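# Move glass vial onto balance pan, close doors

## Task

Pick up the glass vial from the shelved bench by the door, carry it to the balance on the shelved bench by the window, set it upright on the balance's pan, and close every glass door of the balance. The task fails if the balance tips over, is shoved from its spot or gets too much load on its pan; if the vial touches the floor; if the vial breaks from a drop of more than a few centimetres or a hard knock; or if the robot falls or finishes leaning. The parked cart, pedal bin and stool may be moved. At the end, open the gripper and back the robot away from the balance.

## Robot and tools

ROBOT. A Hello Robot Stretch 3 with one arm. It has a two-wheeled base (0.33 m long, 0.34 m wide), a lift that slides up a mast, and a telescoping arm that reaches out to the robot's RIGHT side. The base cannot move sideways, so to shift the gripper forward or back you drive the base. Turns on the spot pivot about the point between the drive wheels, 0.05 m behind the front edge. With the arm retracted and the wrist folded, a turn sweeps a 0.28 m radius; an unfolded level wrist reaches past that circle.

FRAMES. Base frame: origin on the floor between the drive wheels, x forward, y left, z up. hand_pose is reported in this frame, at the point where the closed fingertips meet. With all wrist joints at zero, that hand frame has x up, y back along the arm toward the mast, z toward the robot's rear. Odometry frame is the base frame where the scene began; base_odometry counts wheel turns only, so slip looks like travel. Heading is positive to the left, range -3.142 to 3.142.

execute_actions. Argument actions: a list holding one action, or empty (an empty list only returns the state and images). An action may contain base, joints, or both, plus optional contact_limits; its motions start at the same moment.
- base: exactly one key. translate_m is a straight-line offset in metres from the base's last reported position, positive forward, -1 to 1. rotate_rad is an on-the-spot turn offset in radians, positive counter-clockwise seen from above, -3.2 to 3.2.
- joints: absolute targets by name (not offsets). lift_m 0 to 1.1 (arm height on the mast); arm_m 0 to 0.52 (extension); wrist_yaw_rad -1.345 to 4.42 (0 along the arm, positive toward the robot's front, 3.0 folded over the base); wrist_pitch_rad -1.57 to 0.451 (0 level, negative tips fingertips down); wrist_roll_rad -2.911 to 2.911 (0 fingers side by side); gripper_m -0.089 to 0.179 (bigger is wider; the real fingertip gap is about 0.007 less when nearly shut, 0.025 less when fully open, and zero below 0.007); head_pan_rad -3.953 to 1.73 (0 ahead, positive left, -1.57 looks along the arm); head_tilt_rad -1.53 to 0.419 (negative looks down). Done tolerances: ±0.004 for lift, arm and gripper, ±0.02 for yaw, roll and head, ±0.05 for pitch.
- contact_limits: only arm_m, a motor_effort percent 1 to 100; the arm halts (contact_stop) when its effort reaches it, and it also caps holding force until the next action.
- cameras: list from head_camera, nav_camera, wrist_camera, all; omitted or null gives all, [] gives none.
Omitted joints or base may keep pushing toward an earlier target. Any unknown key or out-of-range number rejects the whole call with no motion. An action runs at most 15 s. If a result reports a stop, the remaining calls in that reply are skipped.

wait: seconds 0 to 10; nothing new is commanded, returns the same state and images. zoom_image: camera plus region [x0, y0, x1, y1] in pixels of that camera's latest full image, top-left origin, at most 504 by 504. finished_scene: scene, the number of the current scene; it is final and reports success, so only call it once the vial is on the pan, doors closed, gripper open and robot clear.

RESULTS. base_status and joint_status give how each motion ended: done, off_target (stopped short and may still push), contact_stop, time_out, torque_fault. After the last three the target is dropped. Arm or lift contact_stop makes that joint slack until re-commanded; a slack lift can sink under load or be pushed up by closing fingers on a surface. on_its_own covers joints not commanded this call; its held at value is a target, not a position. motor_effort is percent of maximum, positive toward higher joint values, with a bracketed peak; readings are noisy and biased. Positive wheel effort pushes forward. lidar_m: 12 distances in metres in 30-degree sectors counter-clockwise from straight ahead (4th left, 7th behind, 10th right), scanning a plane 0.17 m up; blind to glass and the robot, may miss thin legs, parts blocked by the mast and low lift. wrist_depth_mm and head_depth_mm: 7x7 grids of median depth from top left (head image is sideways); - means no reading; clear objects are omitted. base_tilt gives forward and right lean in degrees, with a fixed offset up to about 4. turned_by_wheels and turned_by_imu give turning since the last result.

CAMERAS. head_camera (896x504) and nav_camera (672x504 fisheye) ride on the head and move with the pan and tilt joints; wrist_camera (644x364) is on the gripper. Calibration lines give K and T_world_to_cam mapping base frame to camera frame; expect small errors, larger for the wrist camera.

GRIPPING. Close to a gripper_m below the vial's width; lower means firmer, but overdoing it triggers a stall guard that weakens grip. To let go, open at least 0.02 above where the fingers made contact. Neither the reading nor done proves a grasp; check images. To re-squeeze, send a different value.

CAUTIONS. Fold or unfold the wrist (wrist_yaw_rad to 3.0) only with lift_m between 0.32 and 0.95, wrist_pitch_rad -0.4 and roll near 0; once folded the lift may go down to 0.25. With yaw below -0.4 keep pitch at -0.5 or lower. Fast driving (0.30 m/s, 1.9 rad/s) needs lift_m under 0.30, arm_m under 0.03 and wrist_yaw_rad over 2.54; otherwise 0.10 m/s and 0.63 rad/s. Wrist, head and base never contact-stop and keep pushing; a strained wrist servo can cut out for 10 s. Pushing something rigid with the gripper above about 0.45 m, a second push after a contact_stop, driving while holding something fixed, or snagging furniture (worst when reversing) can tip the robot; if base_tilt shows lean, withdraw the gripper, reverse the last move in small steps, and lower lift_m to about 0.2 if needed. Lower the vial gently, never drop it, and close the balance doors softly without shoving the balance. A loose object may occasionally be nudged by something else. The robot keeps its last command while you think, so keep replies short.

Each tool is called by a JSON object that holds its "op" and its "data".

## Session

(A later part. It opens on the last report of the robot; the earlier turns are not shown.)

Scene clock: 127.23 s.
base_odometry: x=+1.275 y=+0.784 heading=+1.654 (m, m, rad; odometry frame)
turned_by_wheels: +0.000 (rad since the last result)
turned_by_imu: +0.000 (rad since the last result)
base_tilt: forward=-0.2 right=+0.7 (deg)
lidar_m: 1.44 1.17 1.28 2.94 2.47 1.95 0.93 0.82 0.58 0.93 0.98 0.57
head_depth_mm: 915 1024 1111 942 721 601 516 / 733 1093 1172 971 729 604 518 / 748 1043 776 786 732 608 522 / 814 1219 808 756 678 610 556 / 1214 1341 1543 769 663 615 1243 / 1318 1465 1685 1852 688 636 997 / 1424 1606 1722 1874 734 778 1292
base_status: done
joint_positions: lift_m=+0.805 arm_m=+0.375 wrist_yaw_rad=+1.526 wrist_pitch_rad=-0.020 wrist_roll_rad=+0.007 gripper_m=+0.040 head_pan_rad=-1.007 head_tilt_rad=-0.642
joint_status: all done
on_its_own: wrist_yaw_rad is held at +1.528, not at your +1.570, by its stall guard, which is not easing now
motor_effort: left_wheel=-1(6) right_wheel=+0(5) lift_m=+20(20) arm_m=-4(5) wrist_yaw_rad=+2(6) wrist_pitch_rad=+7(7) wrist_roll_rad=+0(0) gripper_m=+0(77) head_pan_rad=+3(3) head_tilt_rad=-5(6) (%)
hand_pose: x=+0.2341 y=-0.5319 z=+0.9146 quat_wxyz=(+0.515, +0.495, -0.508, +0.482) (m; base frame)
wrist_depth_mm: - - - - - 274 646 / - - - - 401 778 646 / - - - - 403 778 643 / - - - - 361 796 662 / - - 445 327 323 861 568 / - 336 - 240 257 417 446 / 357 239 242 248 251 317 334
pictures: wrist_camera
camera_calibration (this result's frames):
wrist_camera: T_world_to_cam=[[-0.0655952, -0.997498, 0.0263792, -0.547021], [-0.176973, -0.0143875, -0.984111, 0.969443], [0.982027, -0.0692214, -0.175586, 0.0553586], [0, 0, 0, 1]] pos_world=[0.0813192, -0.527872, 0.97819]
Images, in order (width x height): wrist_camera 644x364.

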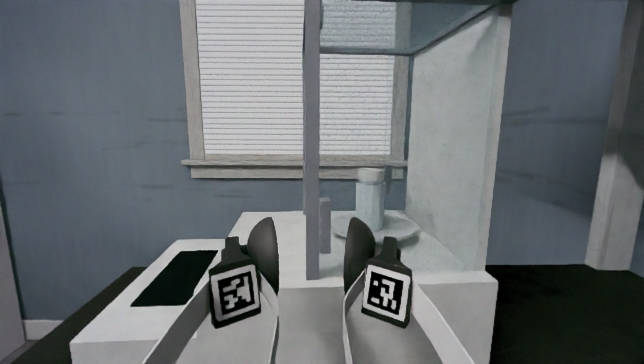

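{"op": "execute_actions", "data": {"actions": [{"joints":{"arm_m":0,"wrist_pitch_rad":-0.5,"lift_m":0.92}}], "cameras": []}}

{"op": "execute_actions", "data": {"actions": [{"joints":{"wrist_yaw_rad":-1.2,"head_pan_rad":-2.2,"head_tilt_rad":-0.5}}], "cameras": []}}

{"op": "execute_actions", "data": {"actions": [{"base":{"translate_m":0.76}}], "cameras": []}}

{"op": "execute_actions", "data": {"actions": [{"joints":{"arm_m":0.43}}], "cameras": ["wrist_camera"]}}

{"op": "execute_actions", "data": {"actions": [{"base":{"translate_m":-0.03}}], "cameras": ["wrist_camera"]}}

Scene clock: 133.67 s.
base_odometry: x=+1.275 y=+0.784 heading=+1.654 (m, m, rad; odometry frame)
turned_by_wheels: +0.000 (rad since the last result)
turned_by_imu: -0.001 (rad since the last result)
base_tilt: forward=-0.2 right=+0.7 (deg)
lidar_m: 1.44 1.17 1.28 2.94 2.47 1.94 0.93 0.82 0.58 0.93 0.98 0.57
head_depth_mm: 918 1035 1116 912 724 602 515 / 733 1089 1170 917 727 604 - / 748 1035 772 793 734 609 - / 818 1211 815 762 678 609 558 / 1221 1336 1529 769 662 617 1233 / 1319 1469 1705 1860 688 636 960 / 1424 1588 1736 1851 729 781 1297
base_status: not commanded
joint_positions: lift_m=+0.920 arm_m=+0.001 wrist_yaw_rad=+1.528 wrist_pitch_rad=-0.513 wrist_roll_rad=+0.007 gripper_m=+0.040 head_pan_rad=-1.007 head_tilt_rad=-0.642
joint_status: all done
on_its_own: wrist_yaw_rad is held at +1.528, not at your +1.570, by its stall guard, which is not easing now
motor_effort: left_wheel=-1(1) right_wheel=+0(0) lift_m=+25(25) arm_m=-4(2) wrist_yaw_rad=+0(2) wrist_pitch_rad=+5(7) wrist_roll_rad=+0(0) gripper_m=+1(1) head_pan_rad=+2(3) head_tilt_rad=-6(6) (%)
hand_pose: x=+0.1899 y=-0.1549 z=+0.9119 quat_wxyz=(+0.617, +0.604, -0.372, +0.341) (m; base frame)
wrist_depth_mm: - - - - - - - / - - - - - - - / - - - - 548 435 391 / - - - - 462 383 332 / - - - - 397 355 348 / - - - - 332 330 327 / - - - - 947 285 285
pictures: none
No camera images: the call's "cameras" was empty. Leave "cameras" out to get every camera's image.

Scene clock: 136.03 s.
base_odometry: x=+1.275 y=+0.784 heading=+1.654 (m, m, rad; odometry frame)
turned_by_wheels: +0.000 (rad since the last result)
turned_by_imu: -0.001 (rad since the last result)
base_tilt: forward=-0.2 right=+0.8 (deg)
lidar_m: 1.44 1.17 1.28 2.94 2.47 1.95 0.93 0.82 0.58 0.93 0.98 0.57
head_depth_mm: 1262 1342 1525 1142 851 676 591 / 1139 1221 1358 1151 851 702 - / 1133 1200 1312 1161 866 727 - / 1060 1109 1220 1183 871 734 - / 999 1045 1137 1193 874 716 - / 959 999 1072 1154 886 721 - / 917 934 1021 1097 893 703 583
base_status: not commanded
joint_positions: lift_m=+0.920 arm_m=+0.001 wrist_yaw_rad=-1.198 wrist_pitch_rad=-0.513 wrist_roll_rad=+0.007 gripper_m=+0.040 head_pan_rad=-2.193 head_tilt_rad=-0.508
joint_status: all done
motor_effort: left_wheel=-1(1) right_wheel=+0(0) lift_m=+24(25) arm_m=-4(4) wrist_yaw_rad=-2(4) wrist_pitch_rad=+5(5) wrist_roll_rad=+0(0) gripper_m=+0(1) head_pan_rad=-3(38) head_tilt_rad=+3(21) (%)
hand_pose: x=-0.2184 y=-0.2225 z=+0.9119 quat_wxyz=(+0.461, -0.239, -0.668, -0.533) (m; base frame)
wrist_depth_mm: 719 937 - - - - - / 713 765 778 765 - - - / 555 559 574 567 - - - / 448 450 449 461 - - - / 368 367 383 378 - - - / 315 317 - 329 - - - / 274 277 276 300 - - -
pictures: none
No camera images: the call's "cameras" was empty. Leave "cameras" out to get every camera's image.

Scene clock: 144.87 s.
base_odometry: x=+1.211 y=+1.542 heading=+1.654 (m, m, rad; odometry frame)
turned_by_wheels: +0.000 (rad since the last result)
turned_by_imu: +0.000 (rad since the last result)
base_tilt: forward=-0.2 right=+0.7 (deg)
lidar_m: 0.68 0.72 0.77 0.76 3.74 2.71 1.68 1.24 0.38 1.13 0.89 0.69
head_depth_mm: 1328 1473 1528 1143 850 678 614 / 1251 1365 1475 1150 825 661 - / 1181 1271 1353 1168 713 643 - / 1084 1199 1242 878 712 649 - / 1046 1098 1177 800 717 707 - / 1014 809 1151 796 826 1243 - / 967 758 1095 1141 1251 1374 1402
base_status: done
joint_positions: lift_m=+0.920 arm_m=+0.001 wrist_yaw_rad=-1.198 wrist_pitch_rad=-0.513 wrist_roll_rad=+0.007 gripper_m=+0.040 head_pan_rad=-2.193 head_tilt_rad=-0.508
joint_status: not commanded
motor_effort: left_wheel=-1(2) right_wheel=+0(5) lift_m=+24(25) arm_m=-4(3) wrist_yaw_rad=+0(2) wrist_pitch_rad=+5(5) wrist_roll_rad=+0(0) gripper_m=+0(1) head_pan_rad=-3(4) head_tilt_rad=+4(3) (%)
hand_pose: x=-0.2184 y=-0.2225 z=+0.9119 quat_wxyz=(+0.461, -0.239, -0.668, -0.533) (m; base frame)
wrist_depth_mm: 424 988 - - - - - / 401 497 762 775 - - - / 359 367 427 590 - - - / 310 329 366 465 - - - / 354 314 342 391 - - - / 755 319 - - - - - / 919 - 279 - - - -
pictures: none
No camera images: the call's "cameras" was empty. Leave "cameras" out to get every camera's image.

Scene clock: 149.23 s.
base_odometry: x=+1.211 y=+1.542 heading=+1.654 (m, m, rad; odometry frame)
turned_by_wheels: +0.000 (rad since the last result)
turned_by_imu: -0.001 (rad since the last result)
base_tilt: forward=-0.1 right=+0.7 (deg)
lidar_m: 0.68 0.72 0.77 0.76 3.74 2.70 1.68 1.23 0.39 1.13 0.89 0.69
head_depth_mm: 1326 1461 1519 1144 847 679 615 / 1248 1372 1470 1163 825 663 - / 1180 1260 1357 1168 715 643 - / 1082 1196 1249 874 711 - - / 1050 1099 1168 800 774 - 1365 / 1014 807 1141 781 - 1372 1371 / 970 755 1099 1144 1277 1377 1401
base_status: not commanded
joint_positions: lift_m=+0.920 arm_m=+0.430 wrist_yaw_rad=-1.199 wrist_pitch_rad=-0.513 wrist_roll_rad=+0.007 gripper_m=+0.040 head_pan_rad=-2.193 head_tilt_rad=-0.507
joint_status: all done
motor_effort: left_wheel=-1(1) right_wheel=+0(0) lift_m=+25(25) arm_m=+4(2) wrist_yaw_rad=+0(1) wrist_pitch_rad=+5(5) wrist_roll_rad=+0(0) gripper_m=+0(1) head_pan_rad=-4(4) head_tilt_rad=+4(4) (%)
hand_pose: x=-0.2185 y=-0.6513 z=+0.9119 quat_wxyz=(+0.461, -0.240, -0.667, -0.533) (m; base frame)
wrist_depth_mm: 424 526 708 187 - - - / 439 568 730 212 797 793 809 / 450 556 556 250 342 566 537 / 444 449 458 271 273 301 333 / 366 369 385 242 246 239 256 / 513 336 - 256 215 205 212 / 556 659 837 277 259 209 190
pictures: wrist_camera
camera_calibration (this result's frames):
wrist_camera: T_world_to_cam=[[-0.357596, 0.933292, 0.0330283, 0.491937], [0.570139, 0.24619, -0.783794, 1.03525], [-0.73964, -0.261451, -0.620142, 0.395087], [0, 0, 0, 1]] pos_world=[-0.122102, -0.610694, 1.04019]
Images, in order (width x height): wrist_camera 644x364.

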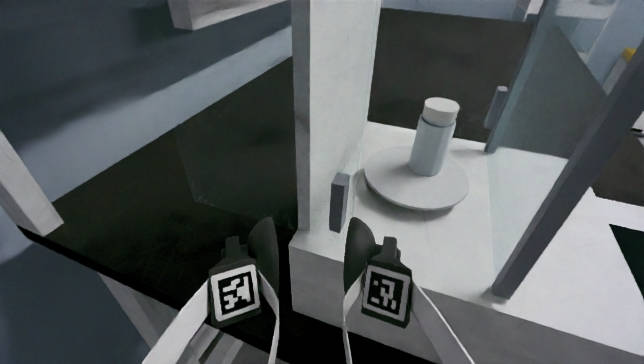

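Scene clock: 150.57 s.
base_odometry: x=+1.214 y=+1.512 heading=+1.654 (m, m, rad; odometry frame)
turned_by_wheels: +0.000 (rad since the last result)
turned_by_imu: +0.000 (rad since the last result)
base_tilt: forward=-0.2 right=+0.7 (deg)
lidar_m: 0.70 0.75 0.77 0.77 3.76 2.68 1.65 1.21 0.37 0.98 0.93 0.72
head_depth_mm: 1338 1453 1515 1140 845 676 609 / 1222 1369 1463 1158 858 663 - / 1174 1261 1353 1107 712 642 - / 1116 1194 1249 1180 713 - - / 863 1080 1169 798 755 - 1326 / 1009 1056 1135 741 - 1314 1352 / 965 740 1096 1150 1263 1363 1404
base_status: done
joint_positions: lift_m=+0.920 arm_m=+0.430 wrist_yaw_rad=-1.199 wrist_pitch_rad=-0.513 wrist_roll_rad=+0.007 gripper_m=+0.040 head_pan_rad=-2.193 head_tilt_rad=-0.507
joint_status: not commanded
motor_effort: left_wheel=-1(3) right_wheel=+0(2) lift_m=+25(25) arm_m=+4(4) wrist_yaw_rad=+0(1) wrist_pitch_rad=+5(5) wrist_roll_rad=+0(0) gripper_m=+0(0) head_pan_rad=-3(3) head_tilt_rad=+4(4) (%)
hand_pose: x=-0.2185 y=-0.6513 z=+0.9119 quat_wxyz=(+0.461, -0.240, -0.667, -0.533) (m; base frame)
wrist_depth_mm: 421 499 634 166 - - - / 441 562 715 186 782 754 - / 454 579 574 210 359 563 597 / 462 444 449 240 258 302 279 / 365 373 384 221 235 245 137 / 464 313 - 214 211 205 207 / 552 515 275 235 199 178 183
pictures: wrist_camera
camera_calibration (this result's frames):
wrist_camera: T_world_to_cam=[[-0.357596, 0.933292, 0.0330286, 0.491937], [0.570139, 0.24619, -0.783794, 1.03526], [-0.73964, -0.261451, -0.620142, 0.395087], [0, 0, 0, 1]] pos_world=[-0.122102, -0.610694, 1.04019]
Images, in order (width x height): wrist_camera 644x364.

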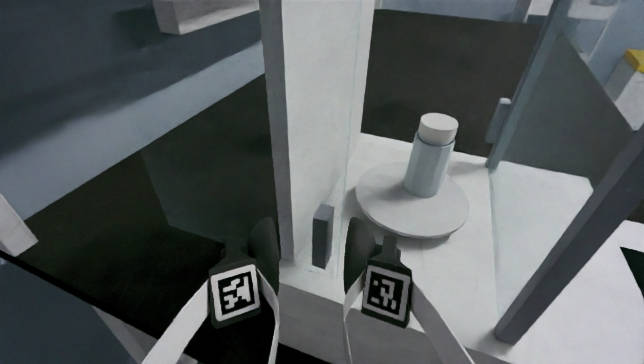

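Matches the earlier view.

{"op": "execute_actions", "data": {"actions": [{"base":{"translate_m":-0.012},"joints":{"arm_m":0.425}}], "cameras": []}}

{"op": "execute_actions", "data": {"actions": [{"joints":{"gripper_m":0.014}}], "cameras": ["wrist_camera"]}}

{"op": "execute_actions", "data": {"actions": [{"joints":{"arm_m":0.315},"contact_limits":{"arm_m":12}}], "cameras": ["wrist_camera"]}}

{"op": "execute_actions", "data": {"actions": [{"base":{"translate_m":0.07},"joints":{"gripper_m":0.045}}], "cameras": ["wrist_camera"]}}

Scene clock: 153.40 s.
base_odometry: x=+1.215 y=+1.500 heading=+1.654 (m, m, rad; odometry frame)
turned_by_wheels: +0.000 (rad since the last result)
turned_by_imu: -0.001 (rad since the last result)
base_tilt: forward=-0.2 right=+0.7 (deg)
lidar_m: 0.72 0.76 0.77 0.77 3.75 2.66 1.64 1.20 0.36 0.98 0.95 0.73
head_depth_mm: 1333 1454 1526 1150 851 678 608 / 1222 1367 1466 1151 853 661 - / 1180 1268 1369 1165 712 644 - / 1117 1194 1237 1124 714 - - / 853 1081 1168 801 755 - 1293 / 1010 1058 1133 736 - 1253 1348 / 965 736 1091 1140 1254 1349 1400
base_status: done
joint_positions: lift_m=+0.920 arm_m=+0.425 wrist_yaw_rad=-1.199 wrist_pitch_rad=-0.513 wrist_roll_rad=+0.007 gripper_m=+0.040 head_pan_rad=-2.193 head_tilt_rad=-0.507
joint_status: all done
motor_effort: left_wheel=-1(4) right_wheel=+0(3) lift_m=+25(24) arm_m=-4(5) wrist_yaw_rad=-1(0) wrist_pitch_rad=+5(5) wrist_roll_rad=+0(0) gripper_m=+1(1) head_pan_rad=-4(4) head_tilt_rad=+3(4) (%)
hand_pose: x=-0.2185 y=-0.6470 z=+0.9119 quat_wxyz=(+0.461, -0.240, -0.667, -0.533) (m; base frame)
wrist_depth_mm: 425 504 497 179 - - - / 445 573 688 200 790 753 - / 464 561 528 225 554 568 602 / 466 448 433 253 253 298 292 / 367 367 374 229 228 245 117 / 323 317 - 202 213 210 206 / 550 292 273 209 186 175 184
pictures: none
No camera images: the call's "cameras" was empty. Leave "cameras" out to get every camera's image.

Scene clock: 154.13 s.
base_odometry: x=+1.215 y=+1.500 heading=+1.654 (m, m, rad; odometry frame)
turned_by_wheels: +0.000 (rad since the last result)
turned_by_imu: +0.000 (rad since the last result)
base_tilt: forward=-0.2 right=+0.8 (deg)
lidar_m: 0.72 0.77 0.77 0.77 3.76 2.67 1.64 1.20 0.36 0.98 0.94 0.73
head_depth_mm: 1340 1462 1519 1143 850 676 608 / 1225 1366 1449 1160 860 662 - / 1183 1267 1365 1164 712 644 - / 1117 1191 1241 1132 714 - - / 852 1077 1170 801 753 - 1296 / 1015 1053 1126 734 - 1263 1356 / 964 734 1088 1134 1255 1358 1405
base_status: not commanded
joint_positions: lift_m=+0.920 arm_m=+0.425 wrist_yaw_rad=-1.195 wrist_pitch_rad=-0.515 wrist_roll_rad=+0.007 gripper_m=+0.014 head_pan_rad=-2.193 head_tilt_rad=-0.507
joint_status: all done
motor_effort: left_wheel=+1(1) right_wheel=-4(4) lift_m=+25(25) arm_m=-4(4) wrist_yaw_rad=-3(4) wrist_pitch_rad=+5(6) wrist_roll_rad=+0(0) gripper_m=-4(77) head_pan_rad=-4(3) head_tilt_rad=+3(4) (%)
hand_pose: x=-0.2179 y=-0.6476 z=+0.9115 quat_wxyz=(+0.462, -0.238, -0.668, -0.533) (m; base frame)
wrist_depth_mm: 436 512 492 175 - - - / 443 559 682 195 776 782 - / 461 547 543 220 551 562 600 / 451 444 428 249 256 299 289 / 365 368 372 218 228 246 117 / 333 316 329 200 208 210 200 / 544 290 269 212 186 174 184
pictures: wrist_camera
camera_calibration (this result's frames):
wrist_camera: T_world_to_cam=[[-0.36123, 0.931891, 0.0330379, 0.48699], [0.570584, 0.248921, -0.782606, 1.03449], [-0.737528, -0.26385, -0.62164, 0.396487], [0, 0, 0, 1]] pos_world=[-0.12193, -0.606717, 1.03998]
Images, in order (width x height): wrist_camera 644x364.

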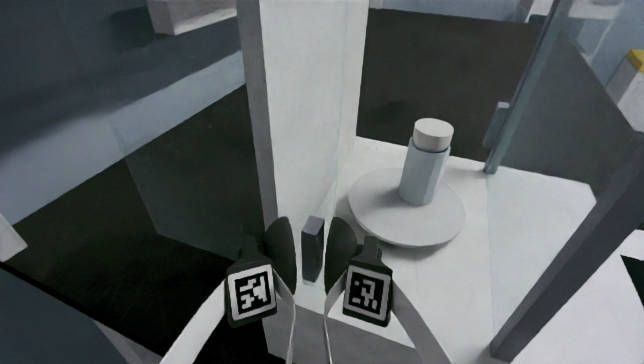

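Scene clock: 156.20 s.
base_odometry: x=+1.215 y=+1.500 heading=+1.654 (m, m, rad; odometry frame)
turned_by_wheels: +0.000 (rad since the last result)
turned_by_imu: +0.000 (rad since the last result)
base_tilt: forward=-0.2 right=+0.8 (deg)
lidar_m: 0.72 0.76 0.77 0.77 3.75 2.67 1.64 1.20 0.36 0.97 0.95 0.73
head_depth_mm: 1334 1451 1522 1152 853 677 607 / 1219 1357 1458 1158 855 660 - / 1174 1273 1371 1165 711 644 - / 1113 1186 1245 1126 738 - - / 851 1078 1167 796 754 - 1294 / 1010 1060 1127 732 - 1241 1346 / 964 734 1090 1149 1272 1354 1407
base_status: not commanded
joint_positions: lift_m=+0.920 arm_m=+0.332 wrist_yaw_rad=-1.144 wrist_pitch_rad=-0.503 wrist_roll_rad=+0.007 gripper_m=+0.014 head_pan_rad=-2.193 head_tilt_rad=-0.507
joint_status: arm_m contact_stop (moved -0.093 of -0.110)
on_its_own: arm_m is slack since a contact_stop, until your next command for it (your +0.315 is given up); wrist_yaw_rad is at rest, and its effort (-36) is outside its rest range (-12 to +12)
motor_effort: left_wheel=+5(5) right_wheel=-9(9) lift_m=+24(25) arm_m=-1(13) wrist_yaw_rad=-36(42) wrist_pitch_rad=+1(5) wrist_roll_rad=+0(0) gripper_m=+8(9) head_pan_rad=-4(3) head_tilt_rad=+4(4) (%)
contact_limits: arm_m 12 (drawing in: default 24, maximum 39; extending or still: default 33, maximum 54)
hand_pose: x=-0.2152 y=-0.5652 z=+0.9139 quat_wxyz=(+0.478, -0.224, -0.673, -0.518) (m; base frame)
wrist_depth_mm: 481 169 220 - 250 - - / 506 188 235 752 291 837 - / 522 522 251 334 316 599 676 / 455 446 266 271 289 439 473 / 369 375 245 244 243 267 378 / 547 317 244 - 212 227 269 / 649 569 269 216 189 195 226
pictures: wrist_camera
camera_calibration (this result's frames):
wrist_camera: T_world_to_cam=[[-0.408167, 0.912312, 0.0329538, 0.389973], [0.548987, 0.274137, -0.789596, 1.03029], [-0.729392, -0.304196, -0.612741, 0.392554], [0, 0, 0, 1]] pos_world=[-0.120116, -0.518804, 1.0412]
Images, in order (width x height): wrist_camera 644x364.

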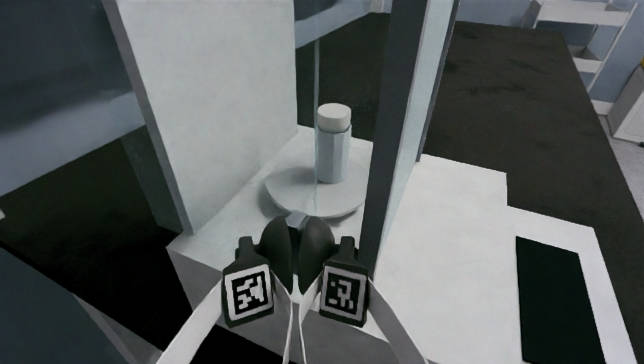

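not run: a stop came earlier in this reply.

Finger caught the post; ease outward.

{"op": "execute_actions", "data": {"actions": [{"base":{"translate_m":0.012},"joints":{"arm_m":0.345,"wrist_yaw_rad":-1.17}}], "cameras": ["wrist_camera"]}}

{"op": "execute_actions", "data": {"actions": [{"joints":{"arm_m":0.30},"contact_limits":{"arm_m":11}}], "cameras": ["wrist_camera"]}}

Scene clock: 158.77 s.
base_odometry: x=+1.214 y=+1.512 heading=+1.654 (m, m, rad; odometry frame)
turned_by_wheels: +0.000 (rad since the last result)
turned_by_imu: -0.001 (rad since the last result)
base_tilt: forward=-0.2 right=+0.7 (deg)
lidar_m: 0.71 0.75 0.77 0.77 3.76 2.68 1.65 1.21 0.37 0.98 0.93 0.72
head_depth_mm: 1334 1471 1522 1148 851 676 608 / 1228 1353 1447 1154 858 661 - / 1175 1269 1339 1112 713 642 - / 1121 1195 1250 1183 738 - - / 863 1092 1167 797 750 - 1335 / 1012 1062 1133 733 - 1251 1356 / 966 743 1097 1162 1269 1369 1409
base_status: done
joint_positions: lift_m=+0.920 arm_m=+0.345 wrist_yaw_rad=-1.168 wrist_pitch_rad=-0.512 wrist_roll_rad=+0.008 gripper_m=+0.014 head_pan_rad=-2.193 head_tilt_rad=-0.507
joint_status: all done
motor_effort: left_wheel=-1(5) right_wheel=+0(4) lift_m=+24(24) arm_m=+4(4) wrist_yaw_rad=-1(18) wrist_pitch_rad=+5(5) wrist_roll_rad=+0(0) gripper_m=+0(3) head_pan_rad=-3(3) head_tilt_rad=+4(4) (%)
hand_pose: x=-0.2161 y=-0.5724 z=+0.9120 quat_wxyz=(+0.469, -0.229, -0.671, -0.526) (m; base frame)
wrist_depth_mm: 481 173 214 - 965 - - / 510 575 230 724 694 804 - / 521 531 244 334 353 597 677 / 447 441 264 274 285 326 495 / 367 370 241 244 243 266 364 / 545 316 264 - 211 225 264 / 624 595 273 239 195 188 221
pictures: wrist_camera
camera_calibration (this result's frames):
wrist_camera: T_world_to_cam=[[-0.386298, 0.921793, 0.0327399, 0.406661], [0.562001, 0.263368, -0.784087, 1.02291], [-0.731388, -0.284492, -0.619787, 0.405851], [0, 0, 0, 1]] pos_world=[-0.120946, -0.528797, 1.04027]
Images, in order (width x height): wrist_camera 644x364.

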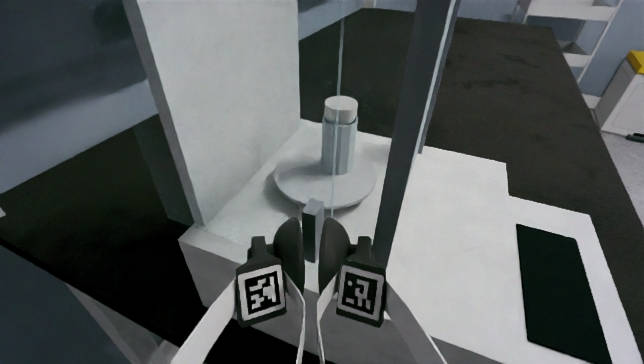

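Scene clock: 160.20 s.
base_odometry: x=+1.214 y=+1.512 heading=+1.654 (m, m, rad; odometry frame)
turned_by_wheels: +0.000 (rad since the last result)
turned_by_imu: +0.000 (rad since the last result)
base_tilt: forward=-0.2 right=+0.7 (deg)
lidar_m: 0.70 0.75 0.77 0.77 3.75 2.68 1.65 1.21 0.37 0.98 0.93 0.72
head_depth_mm: 1346 1454 1522 1151 851 678 609 / 1232 1361 1451 1159 854 661 - / 1177 1264 1364 1108 711 644 - / 1124 1188 1261 1183 738 - - / 861 1091 1176 798 748 - 1326 / 1014 1056 1129 736 - 1260 1364 / 962 741 1094 1148 - 1368 1401
base_status: not commanded
joint_positions: lift_m=+0.920 arm_m=+0.300 wrist_yaw_rad=-1.168 wrist_pitch_rad=-0.517 wrist_roll_rad=+0.008 gripper_m=+0.014 head_pan_rad=-2.193 head_tilt_rad=-0.507
joint_status: all done
motor_effort: left_wheel=+0(1) right_wheel=+0(3) lift_m=+23(24) arm_m=-4(8) wrist_yaw_rad=-1(4) wrist_pitch_rad=+6(6) wrist_roll_rad=+0(0) gripper_m=+0(2) head_pan_rad=-4(3) head_tilt_rad=+4(3) (%)
contact_limits: arm_m 11 (drawing in: default 24, maximum 39; extending or still: default 33, maximum 54)
hand_pose: x=-0.2155 y=-0.5278 z=+0.9111 quat_wxyz=(+0.468, -0.228, -0.672, -0.527) (m; base frame)
wrist_depth_mm: 487 202 282 985 - - - / 537 215 303 681 743 788 - / 544 243 311 337 573 583 - / 436 411 278 281 291 457 - / 366 342 239 249 249 295 393 / 587 306 264 - 214 253 326 / 683 628 271 240 214 221 286
pictures: wrist_camera
camera_calibration (this result's frames):
wrist_camera: T_world_to_cam=[[-0.386133, 0.921861, 0.0327666, 0.365778], [0.565257, 0.264537, -0.781348, 1.00891], [-0.728962, -0.283183, -0.623235, 0.422756], [0, 0, 0, 1]] pos_world=[-0.120884, -0.484374, 1.0398]
Images, in order (width x height): wrist_camera 644x364.

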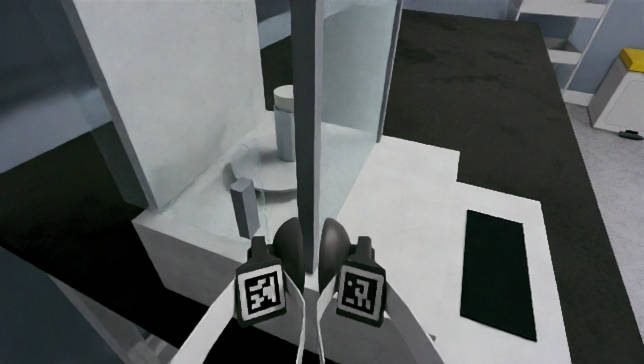

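{"op": "execute_actions", "data": {"actions": [{"base":{"translate_m":0.02},"joints":{"gripper_m":0.0}}], "cameras": []}}

{"op": "execute_actions", "data": {"actions": [{"joints":{"arm_m":0.38}}], "cameras": []}}

{"op": "execute_actions", "data": {"actions": [{"base":{"translate_m":-0.03}}], "cameras": ["wrist_camera"]}}

{"op": "execute_actions", "data": {"actions": [{"joints":{"arm_m":0.325},"contact_limits":{"arm_m":10}}], "cameras": ["wrist_camera"]}}

Scene clock: 163.83 s.
base_odometry: x=+1.212 y=+1.532 heading=+1.654 (m, m, rad; odometry frame)
turned_by_wheels: +0.000 (rad since the last result)
turned_by_imu: -0.001 (rad since the last result)
base_tilt: forward=-0.3 right=+0.8 (deg)
lidar_m: 0.69 0.73 0.77 0.77 3.75 2.70 1.67 1.22 0.38 1.13 0.90 0.70
head_depth_mm: 1317 1464 1515 1146 851 678 610 / 1240 1361 1452 1164 855 660 - / 1173 1255 1345 1122 712 644 - / 1106 1201 1243 1073 738 - - / 1033 1094 1175 801 743 - 1359 / 1011 839 1131 766 - 1259 1371 / 970 754 1097 1158 - 1367 1412
base_status: done
joint_positions: lift_m=+0.920 arm_m=+0.300 wrist_yaw_rad=-1.168 wrist_pitch_rad=-0.517 wrist_roll_rad=+0.008 gripper_m=+0.000 head_pan_rad=-2.193 head_tilt_rad=-0.507
joint_status: all done
motor_effort: left_wheel=-1(2) right_wheel=+0(4) lift_m=+24(24) arm_m=-4(3) wrist_yaw_rad=-1(1) wrist_pitch_rad=+6(6) wrist_roll_rad=+0(0) gripper_m=-2(59) head_pan_rad=-3(3) head_tilt_rad=+4(4) (%)
hand_pose: x=-0.2155 y=-0.5278 z=+0.9111 quat_wxyz=(+0.468, -0.228, -0.672, -0.527) (m; base frame)
wrist_depth_mm: 527 208 283 - - - - / 556 237 303 696 779 799 - / 556 505 310 306 544 580 - / 443 422 280 282 298 467 - / 380 354 255 252 244 296 414 / 609 328 300 - 215 249 334 / 680 798 287 272 232 222 284
pictures: none
No camera images: the call's "cameras" was empty. Leave "cameras" out to get every camera's image.

Scene clock: 165.63 s.
base_odometry: x=+1.212 y=+1.532 heading=+1.654 (m, m, rad; odometry frame)
turned_by_wheels: +0.000 (rad since the last result)
turned_by_imu: +0.000 (rad since the last result)
base_tilt: forward=-0.1 right=+0.8 (deg)
lidar_m: 0.69 0.73 0.77 0.76 3.78 2.69 1.67 1.23 0.38 1.13 0.90 0.70
head_depth_mm: 1320 1472 1526 1143 850 678 610 / 1256 1364 1457 1156 852 662 - / 1180 1271 1331 1109 713 642 - / 1108 1204 1238 1071 736 - - / 1036 1096 1176 800 750 - 1349 / 1013 835 1128 765 - 1265 1361 / 967 753 1099 1165 1280 1374 1406
base_status: not commanded
joint_positions: lift_m=+0.920 arm_m=+0.380 wrist_yaw_rad=-1.169 wrist_pitch_rad=-0.517 wrist_roll_rad=+0.008 gripper_m=+0.000 head_pan_rad=-2.193 head_tilt_rad=-0.507
joint_status: all done
motor_effort: left_wheel=-1(1) right_wheel=+0(1) lift_m=+24(24) arm_m=+4(7) wrist_yaw_rad=-1(1) wrist_pitch_rad=+6(6) wrist_roll_rad=+0(0) gripper_m=-3(2) head_pan_rad=-3(3) head_tilt_rad=+4(4) (%)
hand_pose: x=-0.2155 y=-0.6070 z=+0.9111 quat_wxyz=(+0.468, -0.228, -0.671, -0.527) (m; base frame)
wrist_depth_mm: 458 550 183 272 - 267 - / 477 594 212 302 779 306 - / 494 571 503 322 337 531 622 / 436 446 414 280 284 285 467 / 379 366 356 251 227 244 298 / 566 335 319 - 207 210 248 / 597 702 292 272 225 192 217
pictures: none
No camera images: the call's "cameras" was empty. Leave "cameras" out to get every camera's image.

Scene clock: 166.97 s.
base_odometry: x=+1.215 y=+1.502 heading=+1.656 (m, m, rad; odometry frame)
turned_by_wheels: +0.001 (rad since the last result)
turned_by_imu: +0.002 (rad since the last result)
base_tilt: forward=-0.1 right=+0.8 (deg)
lidar_m: 0.72 0.76 0.77 0.77 3.77 2.67 1.64 1.20 0.36 0.97 0.94 0.73
head_depth_mm: 1331 1448 1526 1147 853 679 608 / 1223 1367 1458 1155 857 660 - / 1176 1262 1364 1116 711 645 - / 1122 1188 1258 1187 739 - - / 1020 1092 1179 797 751 - 1306 / 1015 1060 1131 732 - 1232 1334 / 962 738 1083 1148 1268 1359 1410
base_status: done
joint_positions: lift_m=+0.920 arm_m=+0.380 wrist_yaw_rad=-1.151 wrist_pitch_rad=-0.523 wrist_roll_rad=+0.008 gripper_m=+0.000 head_pan_rad=-2.193 head_tilt_rad=-0.507
joint_status: not commanded
on_its_own: right_wheel is at rest, and its effort (-36) is outside its rest range (-18 to +18)
motor_effort: left_wheel=+14(15) right_wheel=-36(38) lift_m=+21(23) arm_m=+4(4) wrist_yaw_rad=-12(12) wrist_pitch_rad=+8(8) wrist_roll_rad=+0(0) gripper_m=-4(5) head_pan_rad=-3(3) head_tilt_rad=+3(3) (%)
hand_pose: x=-0.2132 y=-0.6101 z=+0.9101 quat_wxyz=(+0.471, -0.220, -0.674, -0.525) (m; base frame)
wrist_depth_mm: 452 536 159 253 - - 89 / 470 584 178 278 752 726 799 / 496 560 206 318 333 290 589 / 457 441 242 267 271 273 464 / 368 366 346 245 241 235 301 / 548 314 309 - 208 208 245 / 606 640 271 238 186 183 209
pictures: wrist_camera
camera_calibration (this result's frames):
wrist_camera: T_world_to_cam=[[-0.402252, 0.914941, 0.0327987, 0.434941], [0.564884, 0.276224, -0.777564, 1.03219], [-0.720485, -0.294249, -0.627948, 0.399771], [0, 0, 0, 1]] pos_world=[-0.120084, -0.565429, 1.03936]
Images, in order (width x height): wrist_camera 644x364.

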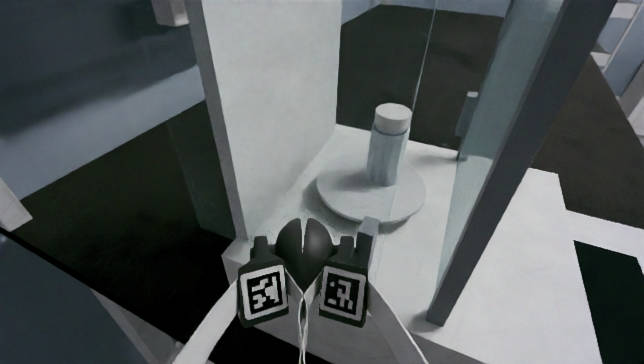

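Scene clock: 168.43 s.
base_odometry: x=+1.215 y=+1.502 heading=+1.655 (m, m, rad; odometry frame)
turned_by_wheels: -0.001 (rad since the last result)
turned_by_imu: -0.001 (rad since the last result)
base_tilt: forward=-0.2 right=+0.8 (deg)
lidar_m: 0.72 0.76 0.78 0.77 3.76 2.67 1.64 1.20 0.36 0.98 0.94 0.73
head_depth_mm: 1338 1458 1515 1144 847 678 609 / 1233 1356 1453 1150 857 660 - / 1177 1261 1357 1170 711 643 - / 1119 1183 1245 1184 739 - - / 1017 1090 1167 798 746 - 1298 / 1012 1056 1132 733 - 1240 1344 / 963 735 1084 1142 - 1352 1401
base_status: not commanded
joint_positions: lift_m=+0.920 arm_m=+0.328 wrist_yaw_rad=-1.114 wrist_pitch_rad=-0.516 wrist_roll_rad=+0.008 gripper_m=+0.000 head_pan_rad=-2.193 head_tilt_rad=-0.507
joint_status: arm_m contact_stop (moved -0.051 of -0.055)
on_its_own: arm_m is slack since a contact_stop, until your next command for it; wrist_yaw_rad is at rest, and its effort (-36) is outside its rest range (-12 to +12)
motor_effort: left_wheel=+7(13) right_wheel=-13(36) lift_m=+22(22) arm_m=-1(9) wrist_yaw_rad=-36(38) wrist_pitch_rad=+6(8) wrist_roll_rad=+0(0) gripper_m=-7(7) head_pan_rad=-4(3) head_tilt_rad=+4(3) (%)
contact_limits: arm_m 10 (drawing in: default 24, maximum 39; extending or still: default 33, maximum 54)
hand_pose: x=-0.2108 y=-0.5664 z=+0.9114 quat_wxyz=(+0.482, -0.210, -0.677, -0.514) (m; base frame)
wrist_depth_mm: 486 179 214 - - - - / 500 565 227 742 681 782 971 / 526 530 245 325 325 587 616 / 445 441 264 271 283 323 463 / 379 370 241 250 238 261 360 / 604 326 263 - 207 220 260 / 641 692 279 232 186 191 220
pictures: wrist_camera
camera_calibration (this result's frames):
wrist_camera: T_world_to_cam=[[-0.435848, 0.899425, 0.0327367, 0.380078], [0.54959, 0.294775, -0.781702, 1.03082], [-0.712732, -0.322712, -0.622792, 0.396025], [0, 0, 0, 1]] pos_world=[-0.118611, -0.517909, 1.03999]
Images, in order (width x height): wrist_camera 644x364.

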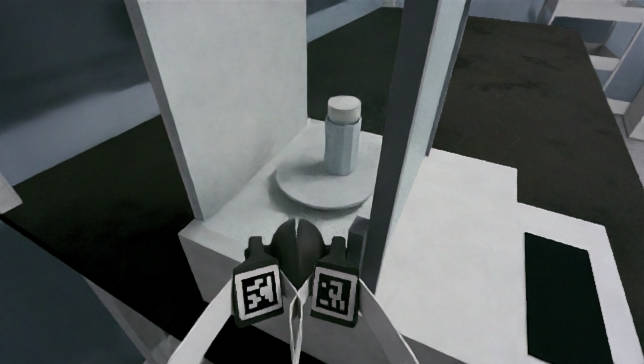

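{"op": "execute_actions", "data": {"actions": [{"base":{"translate_m":0.1},"joints":{"arm_m":0.35,"wrist_yaw_rad":-1.15}}], "cameras": ["wrist_camera"]}}

{"op": "finished_scene", "data": {"scene": 2}}

Scene clock: 173.17 s.
base_odometry: x=+1.206 y=+1.601 heading=+1.655 (m, m, rad; odometry frame)
turned_by_wheels: +0.000 (rad since the last result)
turned_by_imu: -0.001 (rad since the last result)
base_tilt: forward=-0.2 right=+0.6 (deg)
lidar_m: 0.61 0.66 0.77 0.75 3.76 2.78 1.75 0.43 0.43 1.14 0.81 0.63
head_depth_mm: 1268 1468 1519 1144 854 677 991 / 1248 1366 1444 1158 733 659 - / 1202 1278 1342 1166 713 647 - / 903 1196 844 839 727 - - / 1071 1110 1182 819 791 - 1364 / 1021 793 1162 1222 - 1483 1390 / 973 883 1076 1118 1306 1370 1412
base_status: done
joint_positions: lift_m=+0.920 arm_m=+0.350 wrist_yaw_rad=-1.148 wrist_pitch_rad=-0.512 wrist_roll_rad=+0.008 gripper_m=+0.000 head_pan_rad=-2.193 head_tilt_rad=-0.507
joint_status: all done
motor_effort: left_wheel=-1(7) right_wheel=+0(8) lift_m=+21(21) arm_m=+4(4) wrist_yaw_rad=-1(19) wrist_pitch_rad=+5(7) wrist_roll_rad=+0(0) gripper_m=-2(4) head_pan_rad=-4(3) head_tilt_rad=+4(4) (%)
hand_pose: x=-0.2144 y=-0.5813 z=+0.9121 quat_wxyz=(+0.474, -0.223, -0.673, -0.521) (m; base frame)
wrist_depth_mm: 488 588 688 327 - - - / 501 627 739 366 695 803 - / 427 585 567 343 341 563 642 / 513 448 448 297 290 310 457 / 580 567 374 304 268 257 314 / 604 704 - - 305 266 258 / 650 836 - - 296 279 261
pictures: wrist_camera
camera_calibration (this result's frames):
wrist_camera: T_world_to_cam=[[-0.404178, 0.914109, 0.0323244, 0.407516], [0.557055, 0.274027, -0.783964, 1.02936], [-0.725486, -0.298854, -0.619964, 0.397716], [0, 0, 0, 1]] pos_world=[-0.120163, -0.535727, 1.04038]
Images, in order (width x height): wrist_camera 644x364.

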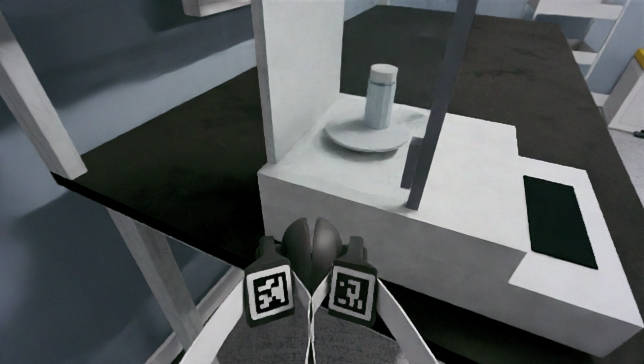

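The scene is finished: the task was done.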